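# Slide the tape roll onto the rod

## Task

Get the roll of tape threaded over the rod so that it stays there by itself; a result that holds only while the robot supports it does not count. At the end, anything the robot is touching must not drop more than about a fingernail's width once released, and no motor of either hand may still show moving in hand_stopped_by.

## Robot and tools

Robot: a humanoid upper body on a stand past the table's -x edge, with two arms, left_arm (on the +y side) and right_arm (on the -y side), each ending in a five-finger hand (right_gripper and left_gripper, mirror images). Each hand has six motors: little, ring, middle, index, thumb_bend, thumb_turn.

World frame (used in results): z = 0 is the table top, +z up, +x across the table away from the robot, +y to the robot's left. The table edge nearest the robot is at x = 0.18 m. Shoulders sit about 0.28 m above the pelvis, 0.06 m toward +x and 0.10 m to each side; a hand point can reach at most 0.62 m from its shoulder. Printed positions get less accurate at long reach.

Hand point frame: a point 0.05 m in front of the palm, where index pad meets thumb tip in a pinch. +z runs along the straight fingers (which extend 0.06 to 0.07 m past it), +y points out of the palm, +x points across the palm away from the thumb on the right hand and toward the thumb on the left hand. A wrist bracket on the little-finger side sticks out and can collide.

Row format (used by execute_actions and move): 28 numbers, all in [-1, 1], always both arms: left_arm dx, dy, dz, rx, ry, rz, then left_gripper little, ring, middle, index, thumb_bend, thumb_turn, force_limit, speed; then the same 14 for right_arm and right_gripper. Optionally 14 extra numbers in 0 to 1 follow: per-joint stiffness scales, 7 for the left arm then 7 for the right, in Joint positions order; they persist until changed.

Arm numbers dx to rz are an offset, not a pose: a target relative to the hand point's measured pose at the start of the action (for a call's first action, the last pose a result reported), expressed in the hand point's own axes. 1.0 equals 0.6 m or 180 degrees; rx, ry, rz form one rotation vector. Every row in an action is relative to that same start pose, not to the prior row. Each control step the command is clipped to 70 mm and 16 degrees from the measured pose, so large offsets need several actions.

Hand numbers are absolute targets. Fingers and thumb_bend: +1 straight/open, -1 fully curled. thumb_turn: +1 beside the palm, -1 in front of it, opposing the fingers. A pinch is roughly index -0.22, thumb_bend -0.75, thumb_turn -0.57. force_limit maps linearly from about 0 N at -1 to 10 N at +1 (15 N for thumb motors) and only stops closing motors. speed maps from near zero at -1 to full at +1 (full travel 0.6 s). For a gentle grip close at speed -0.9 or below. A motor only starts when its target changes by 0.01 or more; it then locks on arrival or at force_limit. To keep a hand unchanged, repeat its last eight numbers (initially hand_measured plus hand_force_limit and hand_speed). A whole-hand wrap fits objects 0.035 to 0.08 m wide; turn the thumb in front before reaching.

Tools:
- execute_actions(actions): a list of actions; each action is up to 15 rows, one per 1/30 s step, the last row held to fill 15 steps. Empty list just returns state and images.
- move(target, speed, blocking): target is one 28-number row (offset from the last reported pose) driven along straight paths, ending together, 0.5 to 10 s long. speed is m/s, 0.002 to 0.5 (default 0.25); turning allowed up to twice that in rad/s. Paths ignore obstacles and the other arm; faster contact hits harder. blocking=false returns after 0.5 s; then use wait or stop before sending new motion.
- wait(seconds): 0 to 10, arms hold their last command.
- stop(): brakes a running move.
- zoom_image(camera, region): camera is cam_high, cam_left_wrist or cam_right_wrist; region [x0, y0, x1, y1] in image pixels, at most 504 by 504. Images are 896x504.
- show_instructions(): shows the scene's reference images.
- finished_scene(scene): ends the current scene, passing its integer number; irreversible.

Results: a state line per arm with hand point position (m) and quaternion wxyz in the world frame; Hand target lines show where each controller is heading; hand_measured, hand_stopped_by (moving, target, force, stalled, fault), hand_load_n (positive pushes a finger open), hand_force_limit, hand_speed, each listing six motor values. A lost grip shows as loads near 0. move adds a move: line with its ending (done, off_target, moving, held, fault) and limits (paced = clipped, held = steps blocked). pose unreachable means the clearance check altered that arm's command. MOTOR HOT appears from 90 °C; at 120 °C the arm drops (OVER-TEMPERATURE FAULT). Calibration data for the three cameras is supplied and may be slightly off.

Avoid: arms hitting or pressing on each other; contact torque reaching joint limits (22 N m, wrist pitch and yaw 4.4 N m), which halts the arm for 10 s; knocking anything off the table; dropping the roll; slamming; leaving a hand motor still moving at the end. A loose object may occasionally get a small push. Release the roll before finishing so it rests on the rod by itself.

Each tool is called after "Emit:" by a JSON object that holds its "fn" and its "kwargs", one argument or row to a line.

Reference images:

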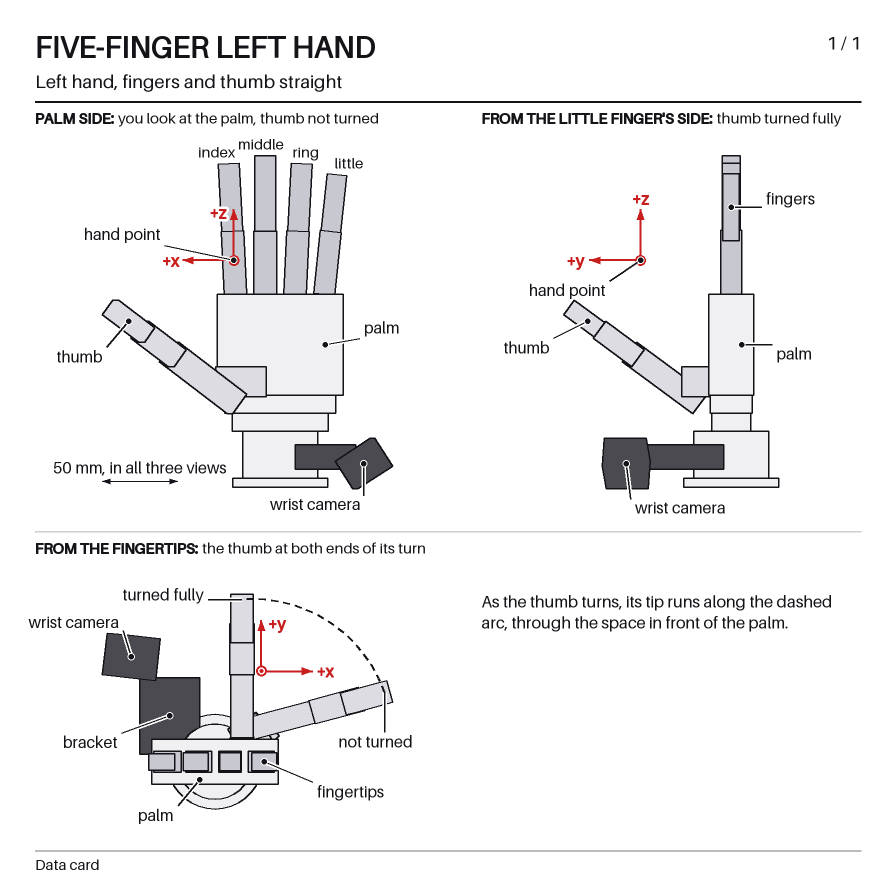

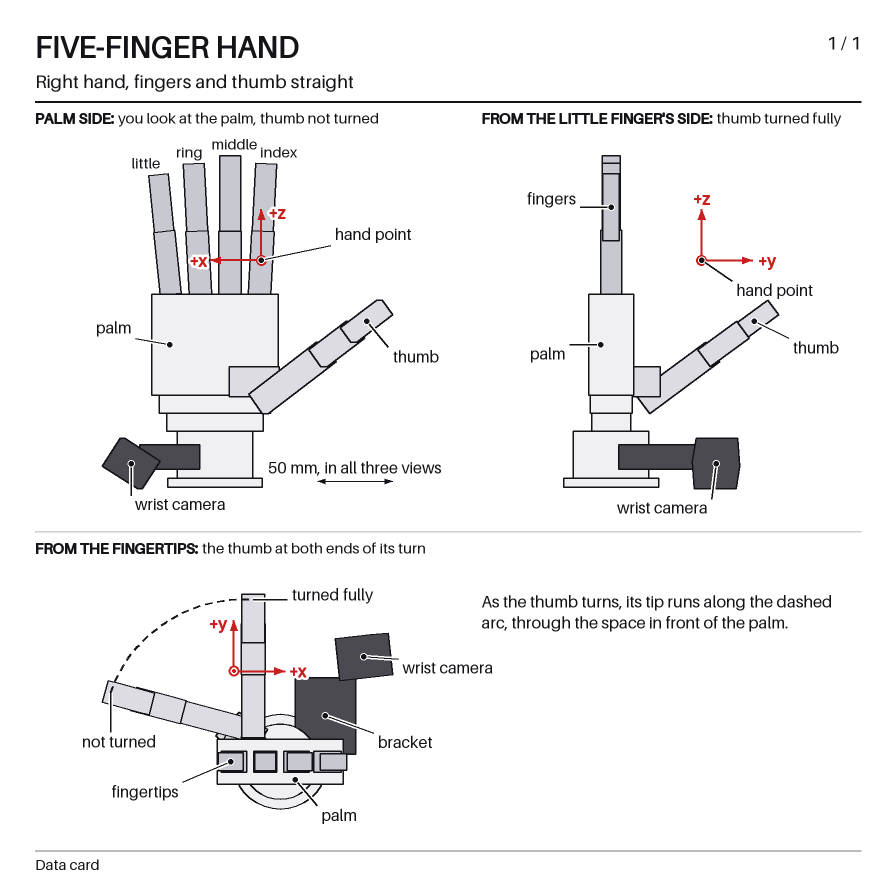

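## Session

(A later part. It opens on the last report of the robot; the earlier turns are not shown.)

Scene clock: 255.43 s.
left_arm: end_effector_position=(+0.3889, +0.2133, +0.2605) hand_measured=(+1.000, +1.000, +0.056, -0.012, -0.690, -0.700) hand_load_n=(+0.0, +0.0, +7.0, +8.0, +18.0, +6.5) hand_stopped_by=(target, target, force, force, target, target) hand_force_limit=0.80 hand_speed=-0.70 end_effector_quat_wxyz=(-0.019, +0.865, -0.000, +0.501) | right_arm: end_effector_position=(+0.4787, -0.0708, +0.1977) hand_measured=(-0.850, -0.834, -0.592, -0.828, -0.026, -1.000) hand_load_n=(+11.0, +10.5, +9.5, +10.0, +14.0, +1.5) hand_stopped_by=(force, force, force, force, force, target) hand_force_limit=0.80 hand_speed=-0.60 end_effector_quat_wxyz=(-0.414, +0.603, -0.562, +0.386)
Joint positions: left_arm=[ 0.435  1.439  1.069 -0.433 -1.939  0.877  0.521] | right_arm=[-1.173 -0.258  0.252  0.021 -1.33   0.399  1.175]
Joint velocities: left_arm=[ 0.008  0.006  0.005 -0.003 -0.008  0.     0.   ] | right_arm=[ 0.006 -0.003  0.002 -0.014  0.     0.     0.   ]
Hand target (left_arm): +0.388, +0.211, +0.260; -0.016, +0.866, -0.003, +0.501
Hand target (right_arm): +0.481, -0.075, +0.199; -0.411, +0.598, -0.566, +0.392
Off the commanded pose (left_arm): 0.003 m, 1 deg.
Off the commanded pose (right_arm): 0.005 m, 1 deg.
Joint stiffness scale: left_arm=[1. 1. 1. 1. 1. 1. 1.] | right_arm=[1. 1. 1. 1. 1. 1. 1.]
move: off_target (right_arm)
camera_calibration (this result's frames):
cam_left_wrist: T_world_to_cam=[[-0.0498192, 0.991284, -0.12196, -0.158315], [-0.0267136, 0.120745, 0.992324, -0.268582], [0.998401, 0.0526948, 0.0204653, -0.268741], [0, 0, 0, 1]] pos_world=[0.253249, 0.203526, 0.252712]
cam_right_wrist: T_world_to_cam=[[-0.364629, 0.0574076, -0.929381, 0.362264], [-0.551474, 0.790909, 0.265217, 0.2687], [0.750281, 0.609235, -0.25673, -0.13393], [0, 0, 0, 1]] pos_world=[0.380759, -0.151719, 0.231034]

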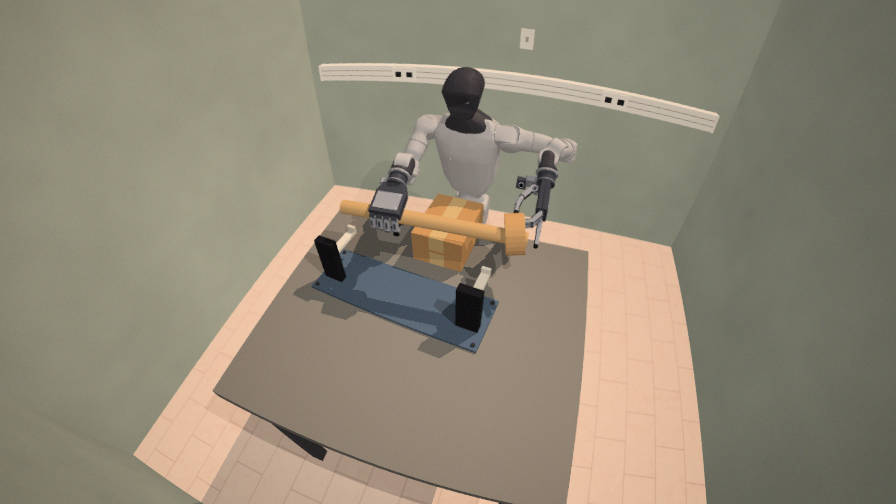

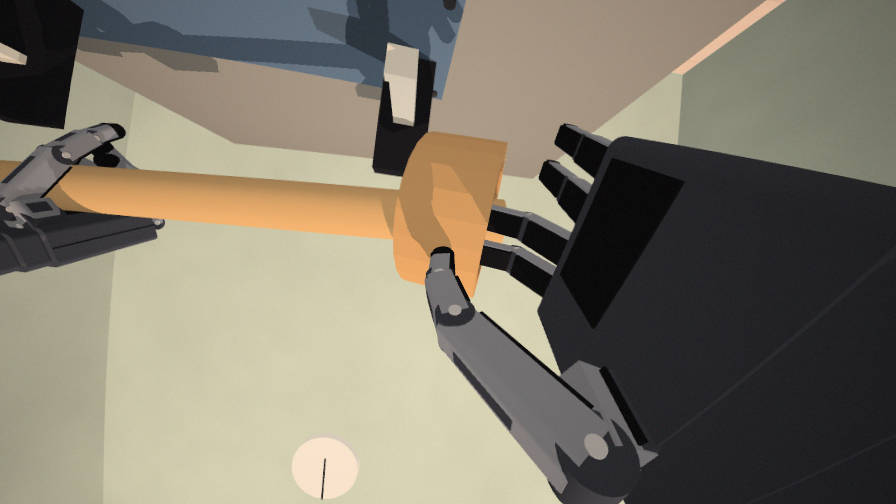

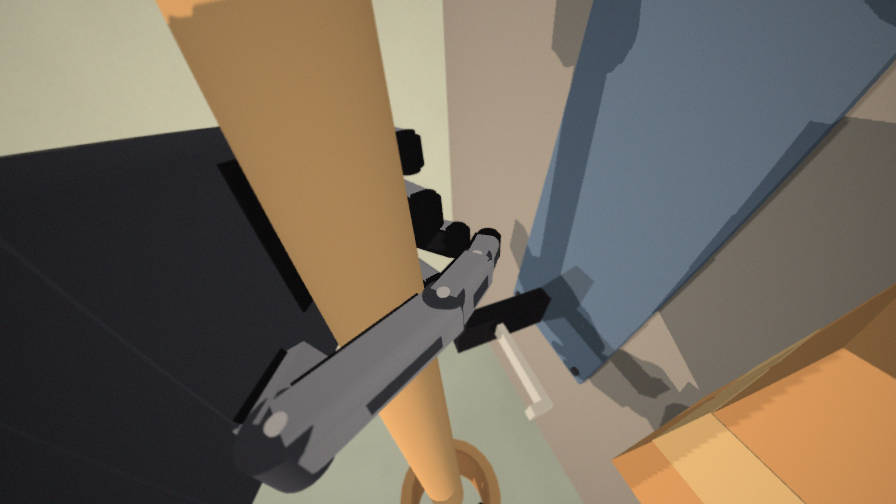

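Emit:
{"fn": "move", "kwargs": {
  "target": [-0.015,0.004,-0.012,0,0,0, 1,1,-0.5,-0.5,-0.7,-0.7,0.8,-0.7, 0,0,0,0,0,0, -1,-1,-1,-1,-1,-1,0.8,-0.6],
  "speed": 0.03
}}

Emit:
{"fn": "move", "kwargs": {
  "target": [0,0,0,0,0,0, 1,1,-0.5,-0.5,-0.7,-0.7,0.8,-0.7, -0.06,-0.002,0.006,0,0,0, -1,-1,-1,-1,-1,-1,0.8,-0.6],
  "speed": 0.03
}}

Emit:
{"fn": "zoom_image", "kwargs": {
  "camera": "cam_high",
  "region": [440, 170, 580, 270]
}}

Scene clock: 268.40 s.
left_arm: end_effector_position=(+0.3807, +0.2161, +0.2585) hand_measured=(+1.000, +1.000, +0.056, -0.012, -0.690, -0.700) hand_load_n=(+0.0, +0.0, +7.0, +8.0, +18.0, +6.5) hand_stopped_by=(target, target, force, force, target, target) hand_force_limit=0.80 hand_speed=-0.70 end_effector_quat_wxyz=(-0.025, +0.862, +0.006, +0.506) | right_arm: end_effector_position=(+0.4770, -0.0666, +0.1972) hand_measured=(-0.850, -0.834, -0.592, -0.828, -0.026, -1.000) hand_load_n=(+11.5, +10.5, +9.5, +9.5, +14.0, +1.5) hand_stopped_by=(force, force, force, force, force, target) hand_force_limit=0.80 hand_speed=-0.60 end_effector_quat_wxyz=(-0.416, +0.610, -0.557, +0.381)
Joint positions: left_arm=[ 0.45   1.378  1.103 -0.489 -1.939  0.894  0.553] | right_arm=[-1.173 -0.253  0.252  0.018 -1.323  0.386  1.178]
Joint velocities: left_arm=[-0.014  0.017  0.017 -0.003 -0.008  0.002  0.002] | right_arm=[-0.003  0.     0.005 -0.005  0.006  0.     0.   ]
Hand target (left_arm): +0.378, +0.211, +0.256; -0.020, +0.865, -0.000, +0.501
Hand target (right_arm): +0.479, -0.071, +0.198; -0.414, +0.604, -0.562, +0.386
Off the commanded pose (left_arm): 0.006 m, 1 deg.
Off the commanded pose (right_arm): 0.005 m, 1 deg.
Joint stiffness scale: left_arm=[1. 1. 1. 1. 1. 1. 1.] | right_arm=[1. 1. 1. 1. 1. 1. 1.]
move: off_target (left_arm, right_arm)
camera_calibration (this result's frames):
cam_left_wrist: T_world_to_cam=[[-0.0654704, 0.990804, -0.118412, -0.156547], [-0.0387552, 0.116052, 0.992487, -0.261612], [0.997102, 0.0695676, 0.0308008, -0.266475], [0, 0, 0, 1]] pos_world=[0.245315, 0.204006, 0.249317]
cam_right_wrist: T_world_to_cam=[[-0.368901, 0.048588, -0.928198, 0.362126], [-0.564846, 0.781355, 0.265393, 0.270322], [0.738147, 0.622193, -0.260798, -0.12788], [0, 0, 0, 1]] pos_world=[0.380673, -0.149247, 0.231032]

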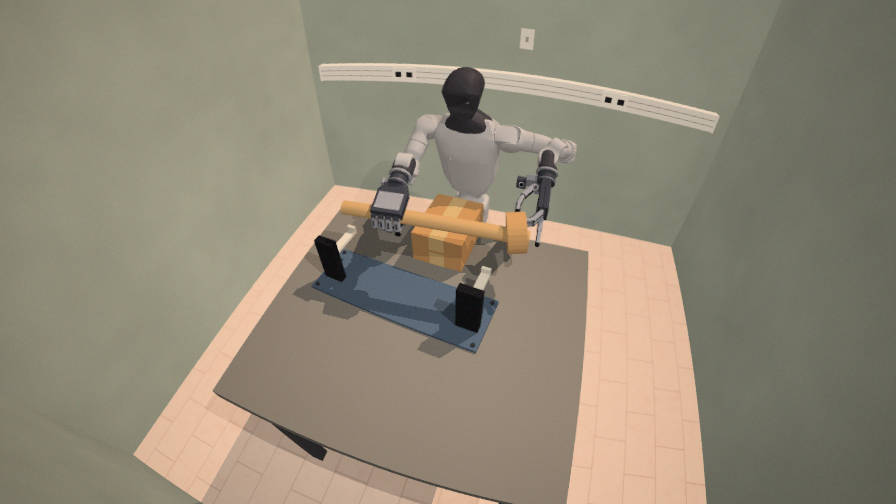

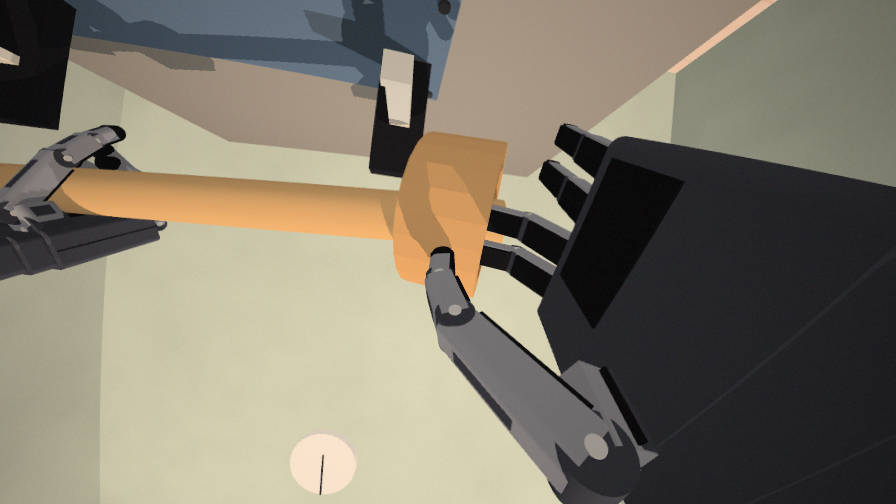

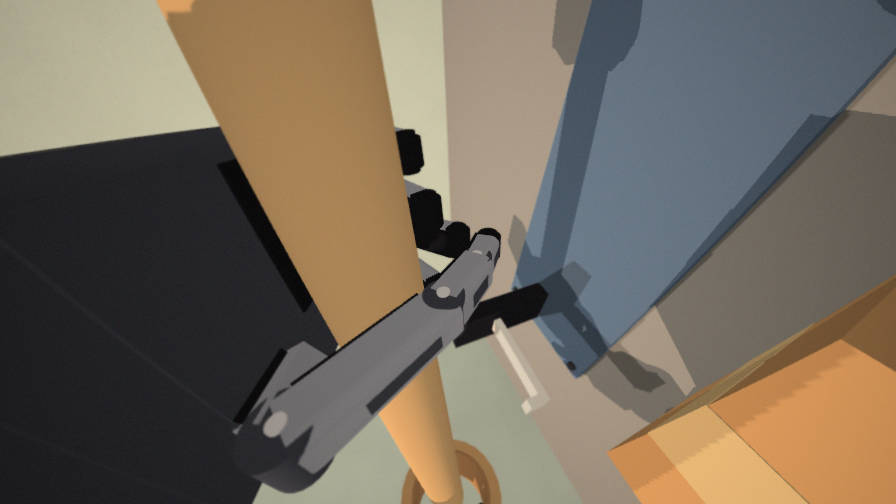

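Scene clock: 269.87 s.
left_arm: end_effector_position=(+0.3807, +0.2163, +0.2585) hand_measured=(+1.000, +1.000, +0.056, -0.012, -0.690, -0.700) hand_load_n=(+0.0, +0.0, +6.5, +8.0, +18.0, +6.5) hand_stopped_by=(target, target, force, force, target, target) hand_force_limit=0.80 hand_speed=-0.70 end_effector_quat_wxyz=(-0.026, +0.862, +0.007, +0.506) | right_arm: end_effector_position=(+0.4761, -0.0279, +0.1949) hand_measured=(-0.850, -0.834, -0.592, -0.828, -0.026, -1.000) hand_load_n=(+10.5, +10.0, +9.5, +10.0, +14.0, +2.0) hand_stopped_by=(force, force, force, force, force, target) hand_force_limit=0.80 hand_speed=-0.60 end_effector_quat_wxyz=(-0.416, +0.615, -0.555, +0.376)
Joint positions: left_arm=[ 0.45   1.378  1.103 -0.489 -1.939  0.894  0.554] | right_arm=[-1.231 -0.139  0.336  0.092 -1.397  0.473  1.178]
Joint velocities: left_arm=[ 0.011  0.006 -0.009  0.002  0.005  0.     0.   ] | right_arm=[-0.003 -0.014  0.006 -0.002  0.002  0.     0.   ]
Hand target (left_arm): +0.381, +0.216, +0.258; -0.025, +0.862, +0.006, +0.506
Hand target (right_arm): +0.478, -0.030, +0.196; -0.415, +0.611, -0.557, +0.381
Off the commanded pose (left_arm): 0.000 m, 0 deg.
Off the commanded pose (right_arm): 0.004 m, 1 deg.
Joint stiffness scale: left_arm=[1. 1. 1. 1. 1. 1. 1.] | right_arm=[1. 1. 1. 1. 1. 1. 1.]
move: off_target (right_arm)
camera_calibration (this result's frames):
cam_left_wrist: T_world_to_cam=[[-0.0663109, 0.99081, -0.117889, -0.156552], [-0.0388715, 0.115494, 0.992547, -0.261466], [0.997042, 0.0703993, 0.0308558, -0.266695], [0, 0, 0, 1]] pos_world=[0.245362, 0.204086, 0.24929]
cam_right_wrist: T_world_to_cam=[[-0.378366, 0.0442843, -0.924596, 0.361479], [-0.571963, 0.774171, 0.27114, 0.242206], [0.727803, 0.631425, -0.267591, -0.145452], [0, 0, 0, 1]] pos_world=[0.381165, -0.111674, 0.229629]

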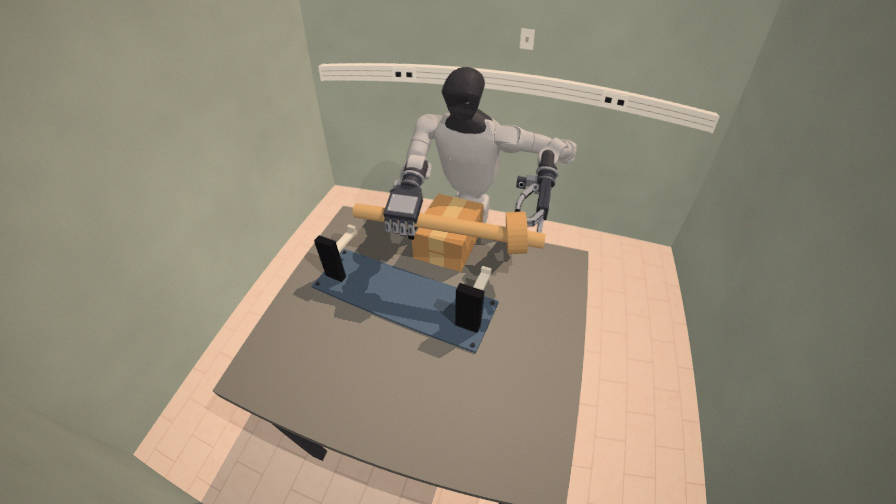

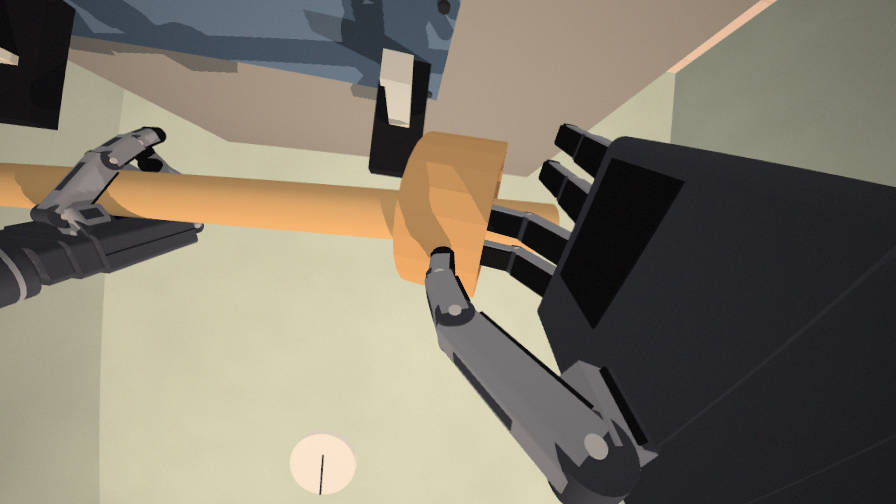

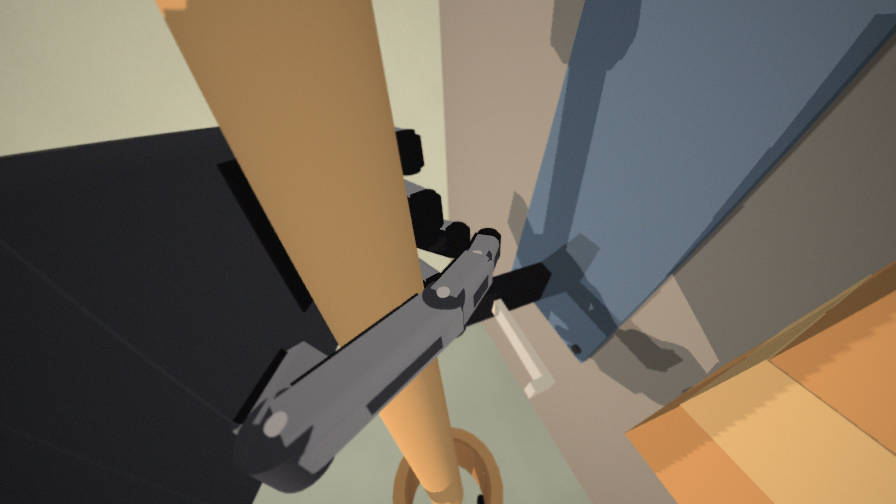

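Region (440, 170, 580, 270) of cam_high's 896x504 image, scaled by 3.600, with more detail than that image has; it fills the top 360 rows of this view, and the rest is white.

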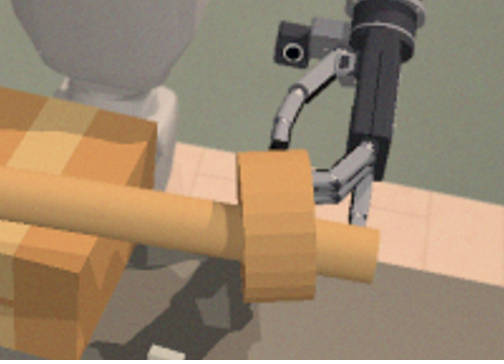

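Emit:
{"fn": "move", "kwargs": {
  "target": [0,0.035,0.008,0,0,0, 1,1,-0.5,-0.5,-0.7,-0.7,0.8,-0.7, -0.05,0,0,0,0,0, -1,-1,-1,-1,-1,-1,0.8,-0.6],
  "speed": 0.03
}}

Emit:
{"fn": "zoom_image", "kwargs": {
  "camera": "cam_high",
  "region": [440, 170, 580, 270]
}}

Scene clock: 277.63 s.
left_arm: end_effector_position=(+0.3859, +0.1969, +0.2555) hand_measured=(+1.000, +1.000, +0.056, -0.012, -0.690, -0.700) hand_load_n=(+0.0, +0.0, +6.5, +8.0, +18.0, +6.5) hand_stopped_by=(target, target, force, force, target, target) hand_force_limit=0.80 hand_speed=-0.70 end_effector_quat_wxyz=(-0.026, +0.859, +0.004, +0.511) | right_arm: end_effector_position=(+0.4725, +0.0028, +0.1931) hand_measured=(-0.850, -0.834, -0.592, -0.828, -0.026, -1.000) hand_load_n=(+10.5, +10.0, +9.5, +10.0, +14.0, +2.0) hand_stopped_by=(force, force, force, force, force, target) hand_force_limit=0.80 hand_speed=-0.60 end_effector_quat_wxyz=(-0.415, +0.617, -0.555, +0.372)
Joint positions: left_arm=[ 0.452  1.429  1.02  -0.558 -1.982  0.763  0.647] | right_arm=[-1.276 -0.043  0.397  0.161 -1.454  0.549  1.177]
Joint velocities: left_arm=[ 0.025 -0.008  0.008 -0.005 -0.003 -0.015  0.   ] | right_arm=[ 0.    -0.009  0.002  0.009  0.003  0.001  0.   ]
Hand target (left_arm): +0.386, +0.196, +0.255; -0.025, +0.860, +0.003, +0.509
Hand target (right_arm): +0.473, +0.002, +0.194; -0.415, +0.616, -0.555, +0.375
Off the commanded pose (left_arm): 0.001 m, 1 deg.
Off the commanded pose (right_arm): 0.002 m, 1 deg.
Joint stiffness scale: left_arm=[1. 1. 1. 1. 1. 1. 1.] | right_arm=[1. 1. 1. 1. 1. 1. 1.]
joint sent to its limit (left arm) — the command would take joint 5 (wrist roll) past its lower limit, so that joint was sent only as far as its limit.
move: done
camera_calibration (this result's frames):
cam_left_wrist: T_world_to_cam=[[-0.0601866, 0.991403, -0.116176, -0.140237], [-0.050262, 0.113229, 0.992297, -0.251205], [0.996921, 0.0655622, 0.0430151, -0.272514], [0, 0, 0, 1]] pos_world=[0.250609, 0.185342, 0.2447]
cam_right_wrist: T_world_to_cam=[[-0.385614, 0.0436082, -0.921629, 0.359975], [-0.573446, 0.7712, 0.276423, 0.216541], [0.722815, 0.635098, -0.272379, -0.159319], [0, 0, 0, 1]] pos_world=[0.378144, -0.0815111, 0.228511]

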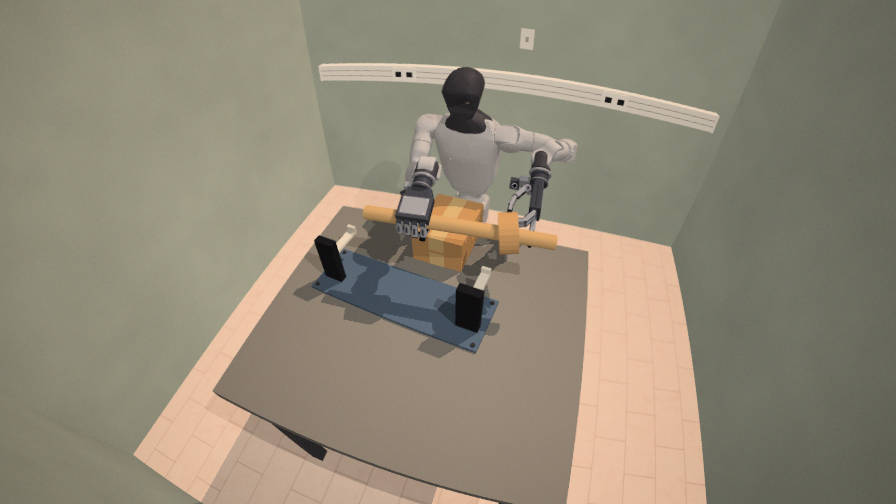

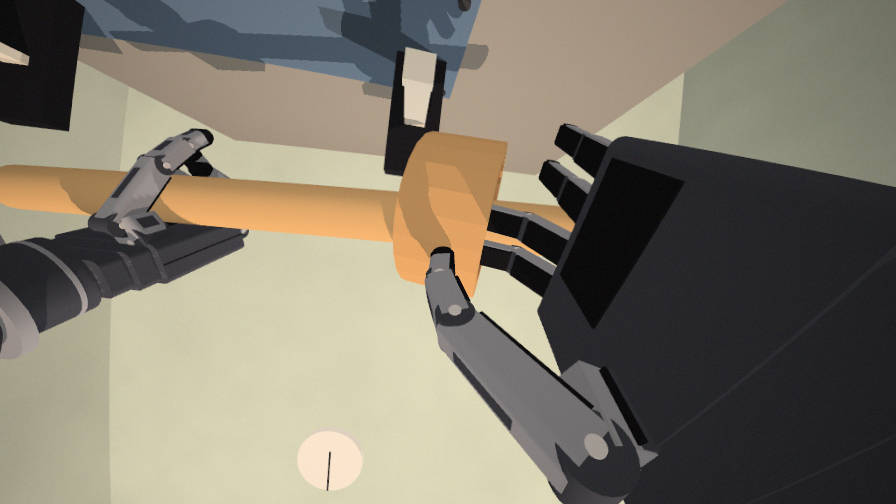

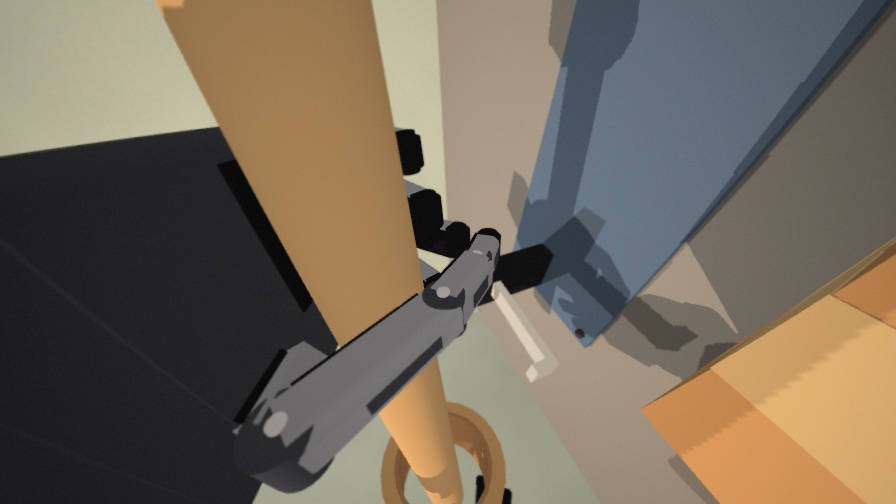

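Region (440, 170, 580, 270) of cam_high's 896x504 image, scaled by 3.600, with more detail than that image has; it fills the top 360 rows of this view, and the rest is white.

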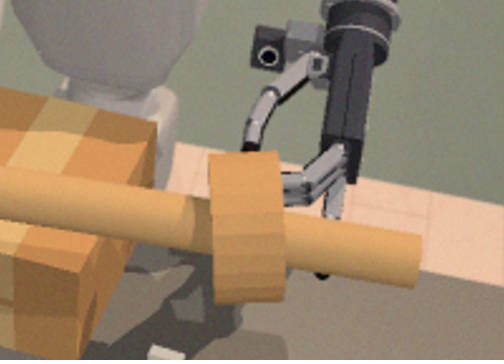

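Emit:
{"fn": "move", "kwargs": {
  "target": [0,0,0,0,0,0, 1,1,0.2,0.15,0.4,-0.7,0.8,-0.7, 0,0,0,0,0,0, -1,-1,-1,-1,-1,-1,0.8,-0.6],
  "speed": 0.03
}}

Emit:
{"fn": "move", "kwargs": {
  "target": [0,-0.07,0,0,0,0, 1,1,0.2,0.15,0.4,-0.7,0.8,-0.7, 0,0,0,0,0,0, -1,-1,-1,-1,-1,-1,0.8,-0.6],
  "speed": 0.03
}}

Emit:
{"fn": "zoom_image", "kwargs": {
  "camera": "cam_high",
  "region": [440, 170, 580, 270]
}}

Scene clock: 290.43 s.
left_arm: end_effector_position=(+0.3860, +0.1969, +0.2558) hand_measured=(+1.000, +1.000, +0.200, +0.150, +0.400, -0.700) hand_load_n=(+0.0, +0.0, +0.0, +0.5, +0.0, +0.0) hand_stopped_by=(target, target, target, target, target, target) hand_force_limit=0.80 hand_speed=-0.70 end_effector_quat_wxyz=(-0.026, +0.859, +0.005, +0.511) | right_arm: end_effector_position=(+0.4721, +0.0029, +0.1923) hand_measured=(-0.850, -0.834, -0.592, -0.828, -0.026, -1.000) hand_load_n=(+10.0, +10.0, +9.5, +10.5, +14.0, +2.0) hand_stopped_by=(force, force, force, force, force, target) hand_force_limit=0.80 hand_speed=-0.60 end_effector_quat_wxyz=(-0.414, +0.619, -0.554, +0.372)
Joint positions: left_arm=[ 0.454  1.429  1.021 -0.558 -1.982  0.761  0.647] | right_arm=[-1.275 -0.043  0.398  0.161 -1.454  0.546  1.178]
Joint velocities: left_arm=[ 0.003  0.002  0.005 -0.005  0.     0.     0.   ] | right_arm=[-0.003  0.011  0.     0.003 -0.011  0.     0.   ]
Hand target (left_arm): +0.386, +0.197, +0.256; -0.026, +0.859, +0.004, +0.511
Hand target (right_arm): +0.472, +0.003, +0.193; -0.415, +0.617, -0.555, +0.372
Off the commanded pose (left_arm): 0.000 m, 0 deg.
Off the commanded pose (right_arm): 0.001 m, 0 deg.
Joint stiffness scale: left_arm=[1. 1. 1. 1. 1. 1. 1.] | right_arm=[1. 1. 1. 1. 1. 1. 1.]
move: done
camera_calibration (this result's frames):
cam_left_wrist: T_world_to_cam=[[-0.0606628, 0.991309, -0.116731, -0.139905], [-0.0513608, 0.113691, 0.992188, -0.251086], [0.996836, 0.0661842, 0.0440176, -0.273012], [0, 0, 0, 1]] pos_world=[0.250765, 0.185305, 0.244811]
cam_right_wrist: T_world_to_cam=[[-0.387397, 0.0401694, -0.921037, 0.359834], [-0.574539, 0.770798, 0.275274, 0.217217], [0.720991, 0.635812, -0.275526, -0.157927], [0, 0, 0, 1]] pos_world=[0.378062, -0.0814728, 0.228114]

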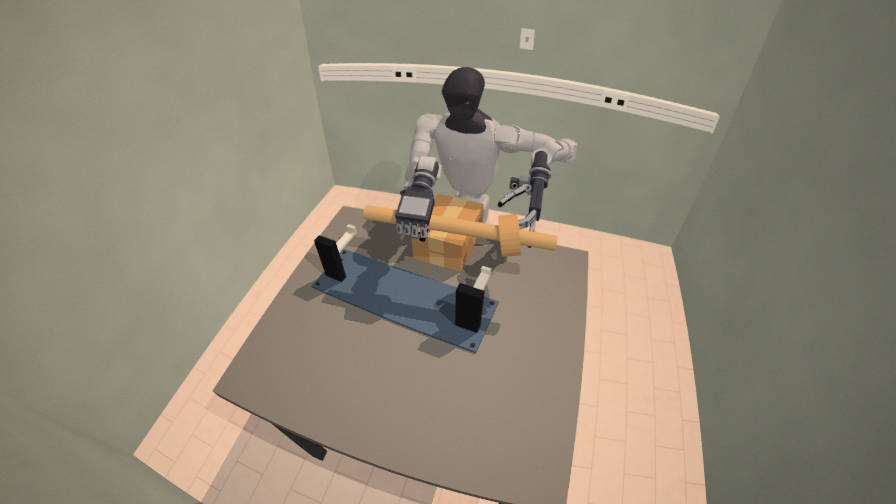

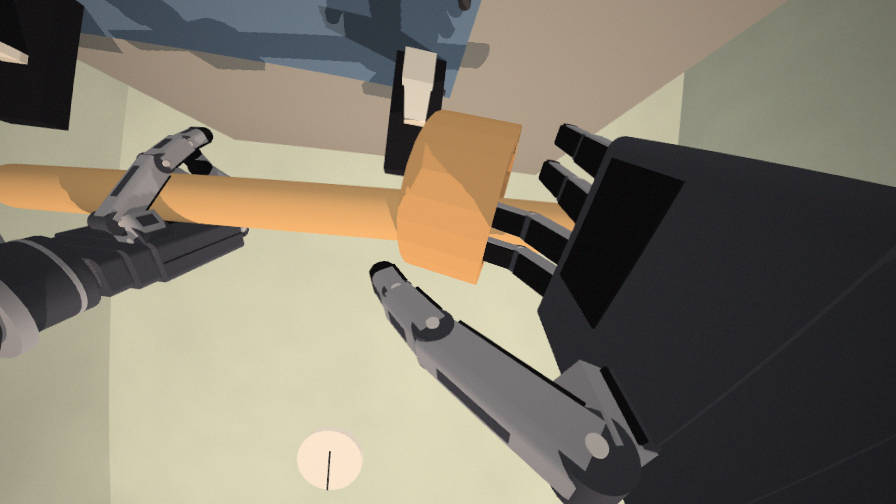

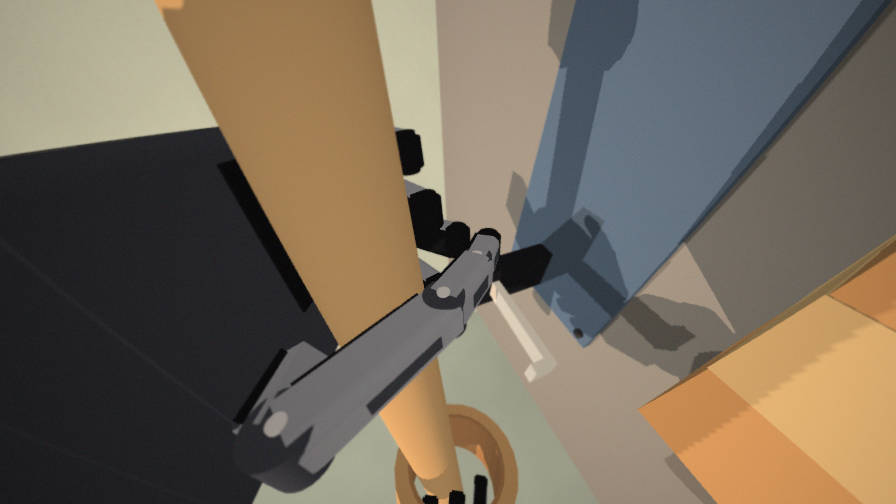

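Scene clock: 292.10 s.
left_arm: end_effector_position=(+0.3850, +0.2351, +0.2582) hand_measured=(+1.000, +1.000, +0.200, +0.150, +0.400, -0.700) hand_load_n=(+0.0, +0.0, -0.5, +0.5, +0.0, +0.0) hand_stopped_by=(target, target, target, target, target, target) hand_force_limit=0.80 hand_speed=-0.70 end_effector_quat_wxyz=(-0.021, +0.859, +0.001, +0.512) | right_arm: end_effector_position=(+0.4720, +0.0031, +0.1922) hand_measured=(-0.850, -0.834, -0.592, -0.828, -0.026, -1.000) hand_load_n=(+10.0, +9.5, +9.5, +10.5, +14.0, +2.0) hand_stopped_by=(force, force, force, force, force, target) hand_force_limit=0.80 hand_speed=-0.60 end_effector_quat_wxyz=(-0.414, +0.620, -0.554, +0.372)
Joint positions: left_arm=[ 0.469  1.365  1.105 -0.398 -1.784  0.899  0.356] | right_arm=[-1.275 -0.043  0.398  0.161 -1.454  0.544  1.178]
Joint velocities: left_arm=[ 0.009  0.011  0.     0.    -0.003  0.    -0.004] | right_arm=[0.    0.    0.005 0.012 0.003 0.    0.   ]
Hand target (left_arm): +0.385, +0.239, +0.258; -0.025, +0.858, +0.004, +0.512
Hand target (right_arm): +0.472, +0.003, +0.192; -0.414, +0.619, -0.554, +0.372
Off the commanded pose (left_arm): 0.004 m, 1 deg.
Off the commanded pose (right_arm): 0.000 m, 0 deg.
Joint stiffness scale: left_arm=[1. 1. 1. 1. 1. 1. 1.] | right_arm=[1. 1. 1. 1. 1. 1. 1.]
move: off_target (left_arm)
camera_calibration (this result's frames):
cam_left_wrist: T_world_to_cam=[[-0.0491715, 0.991358, -0.121624, -0.180728], [-0.0516794, 0.119082, 0.991539, -0.258897], [0.997452, 0.0550409, 0.0453773, -0.272593], [0, 0, 0, 1]] pos_world=[0.249632, 0.225, 0.247096]
cam_right_wrist: T_world_to_cam=[[-0.38747, 0.0378799, -0.921104, 0.359706], [-0.575812, 0.770337, 0.2739, 0.217932], [0.719936, 0.636511, -0.276671, -0.157283], [0, 0, 0, 1]] pos_world=[0.378097, -0.0813941, 0.228119]

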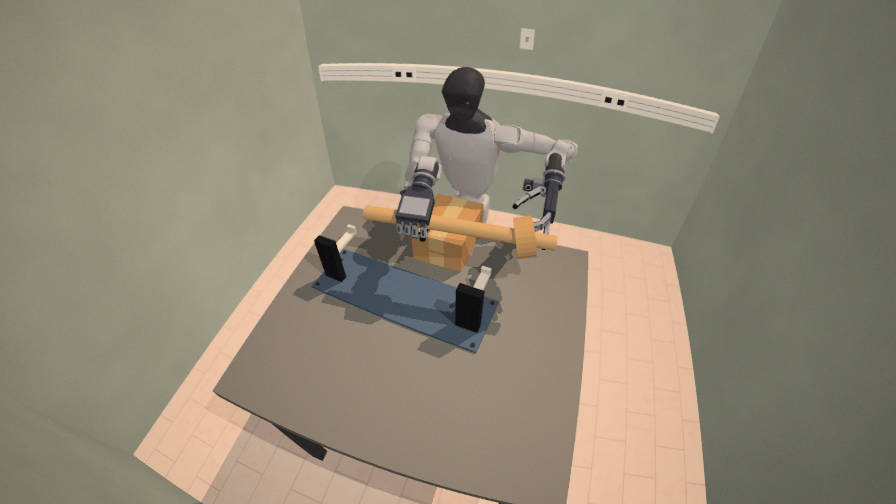

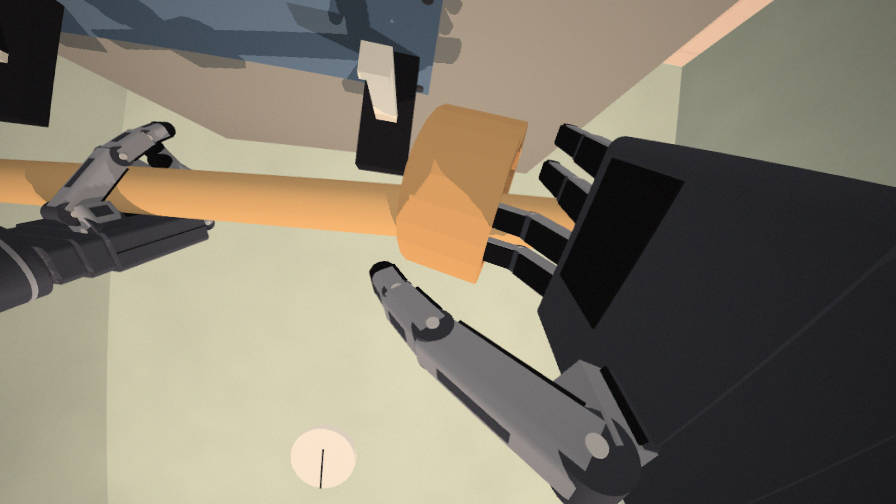

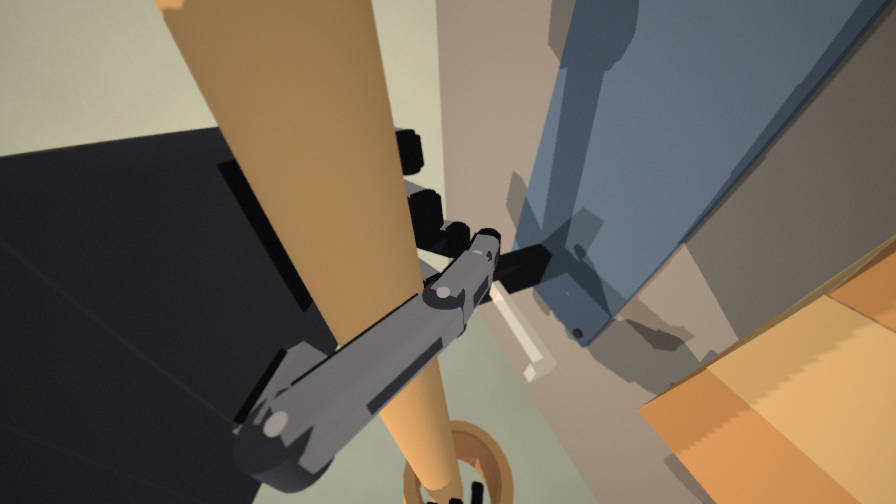

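Region (440, 170, 580, 270) of cam_high's 896x504 image, scaled by 3.600, with more detail than that image has; it fills the top 360 rows of this view, and the rest is white.

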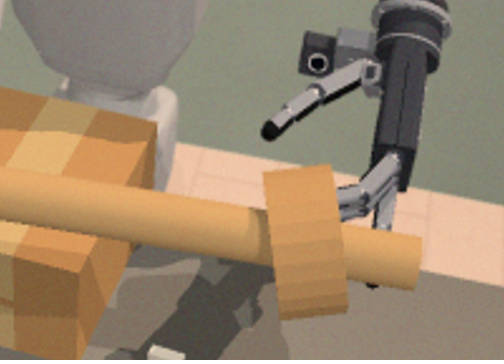

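Emit:
{"fn": "move", "kwargs": {
  "target": [-0.053,0.07,0.023,0,0,0, 1,1,0.2,0.15,1,0.6,0.8,0, 0,0,0,0,0,0, -1,-1,-1,-1,-1,-1,0.8,-0.6],
  "speed": 0.03
}}

Emit:
{"fn": "zoom_image", "kwargs": {
  "camera": "cam_high",
  "region": [440, 170, 580, 270]
}}

Scene clock: 302.07 s.
left_arm: end_effector_position=(+0.3847, +0.2028, +0.2242) hand_measured=(+1.000, +1.000, +0.200, +0.150, +1.000, +0.600) hand_load_n=(+0.0, +0.0, +1.0, -0.5, +0.0, +0.0) hand_stopped_by=(target, target, target, target, target, target) hand_force_limit=0.80 hand_speed=0.00 end_effector_quat_wxyz=(-0.030, +0.856, +0.011, +0.515) | right_arm: end_effector_position=(+0.4719, -0.0041, +0.1822) hand_measured=(-0.850, -0.834, -0.592, -0.828, -0.026, -1.000) hand_load_n=(+9.5, +9.5, +9.5, +11.0, +14.0, +2.0) hand_stopped_by=(force, force, force, force, force, target) hand_force_limit=0.80 hand_speed=-0.60 end_effector_quat_wxyz=(-0.398, +0.625, -0.557, +0.374)
Joint positions: left_arm=[ 0.446  1.332  0.84  -0.618 -1.792  0.65   0.596] | right_arm=[-1.258 -0.049  0.397  0.171 -1.467  0.53   1.186]
Joint velocities: left_arm=[-0.006 -0.002 -0.025  0.012  0.    -0.009  0.   ] | right_arm=[-0.003  0.008  0.    -0.003  0.003 -0.004  0.   ]
Hand target (left_arm): +0.382, +0.196, +0.221; -0.024, +0.860, +0.002, +0.510
Hand target (right_arm): +0.472, +0.003, +0.192; -0.414, +0.620, -0.554, +0.372
Off the commanded pose (left_arm): 0.009 m, 2 deg.
Off the commanded pose (right_arm): 0.012 m, 2 deg.
Joint stiffness scale: left_arm=[1. 1. 1. 1. 1. 1. 1.] | right_arm=[1. 1. 1. 1. 1. 1. 1.]
move: off_target (left_arm, right_arm)
camera_calibration (this result's frames):
cam_left_wrist: T_world_to_cam=[[-0.075872, 0.990355, -0.11593, -0.143663], [-0.0628463, 0.111285, 0.991799, -0.215471], [0.995135, 0.0825356, 0.0537968, -0.275558], [0, 0, 0, 1]] pos_world=[0.249775, 0.188999, 0.211873]
cam_right_wrist: T_world_to_cam=[[-0.407283, 0.0204235, -0.913074, 0.358564], [-0.560456, 0.783784, 0.267527, 0.22005], [0.721117, 0.620697, -0.307775, -0.150297], [0, 0, 0, 1]] pos_world=[0.377748, -0.0865062, 0.222269]

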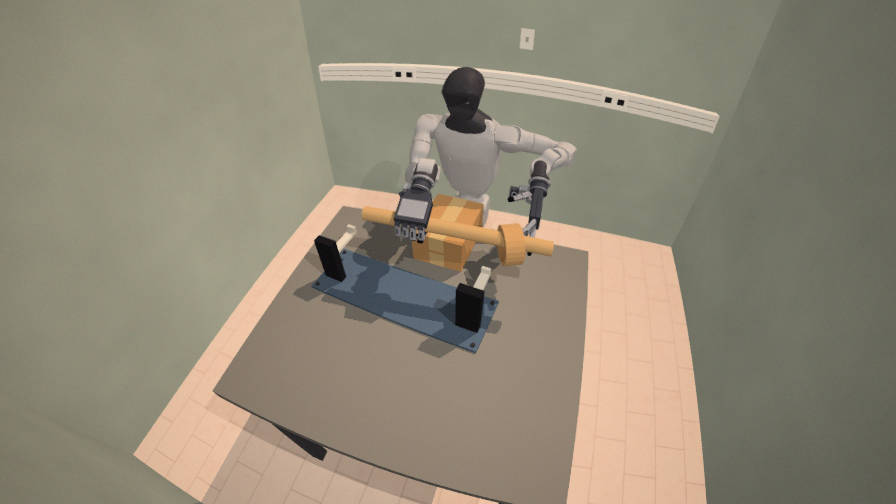

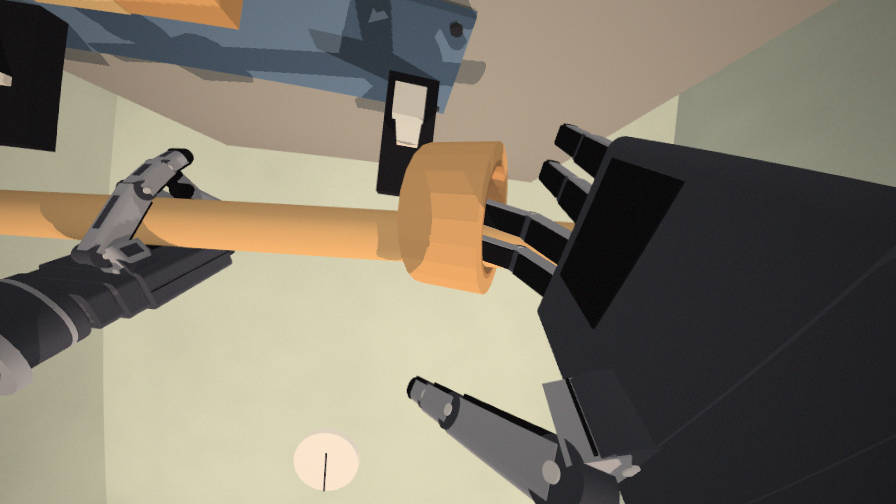

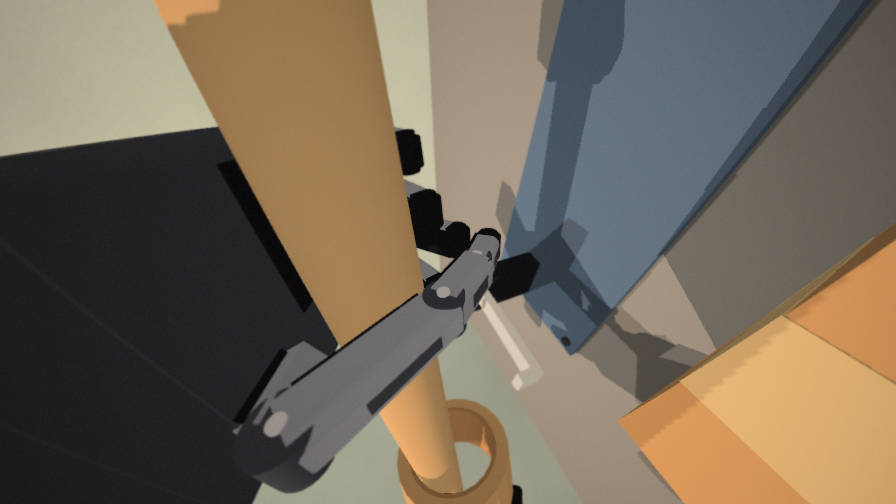

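Region (440, 170, 580, 270) of cam_high's 896x504 image, scaled by 3.600, with more detail than that image has; it fills the top 360 rows of this view, and the rest is white.

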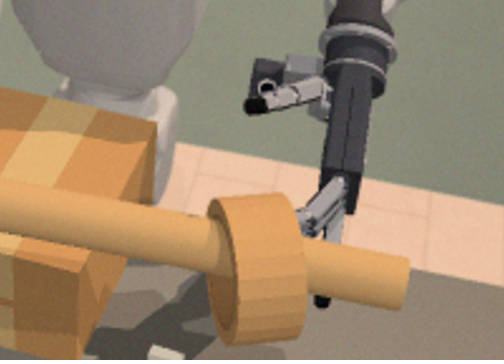

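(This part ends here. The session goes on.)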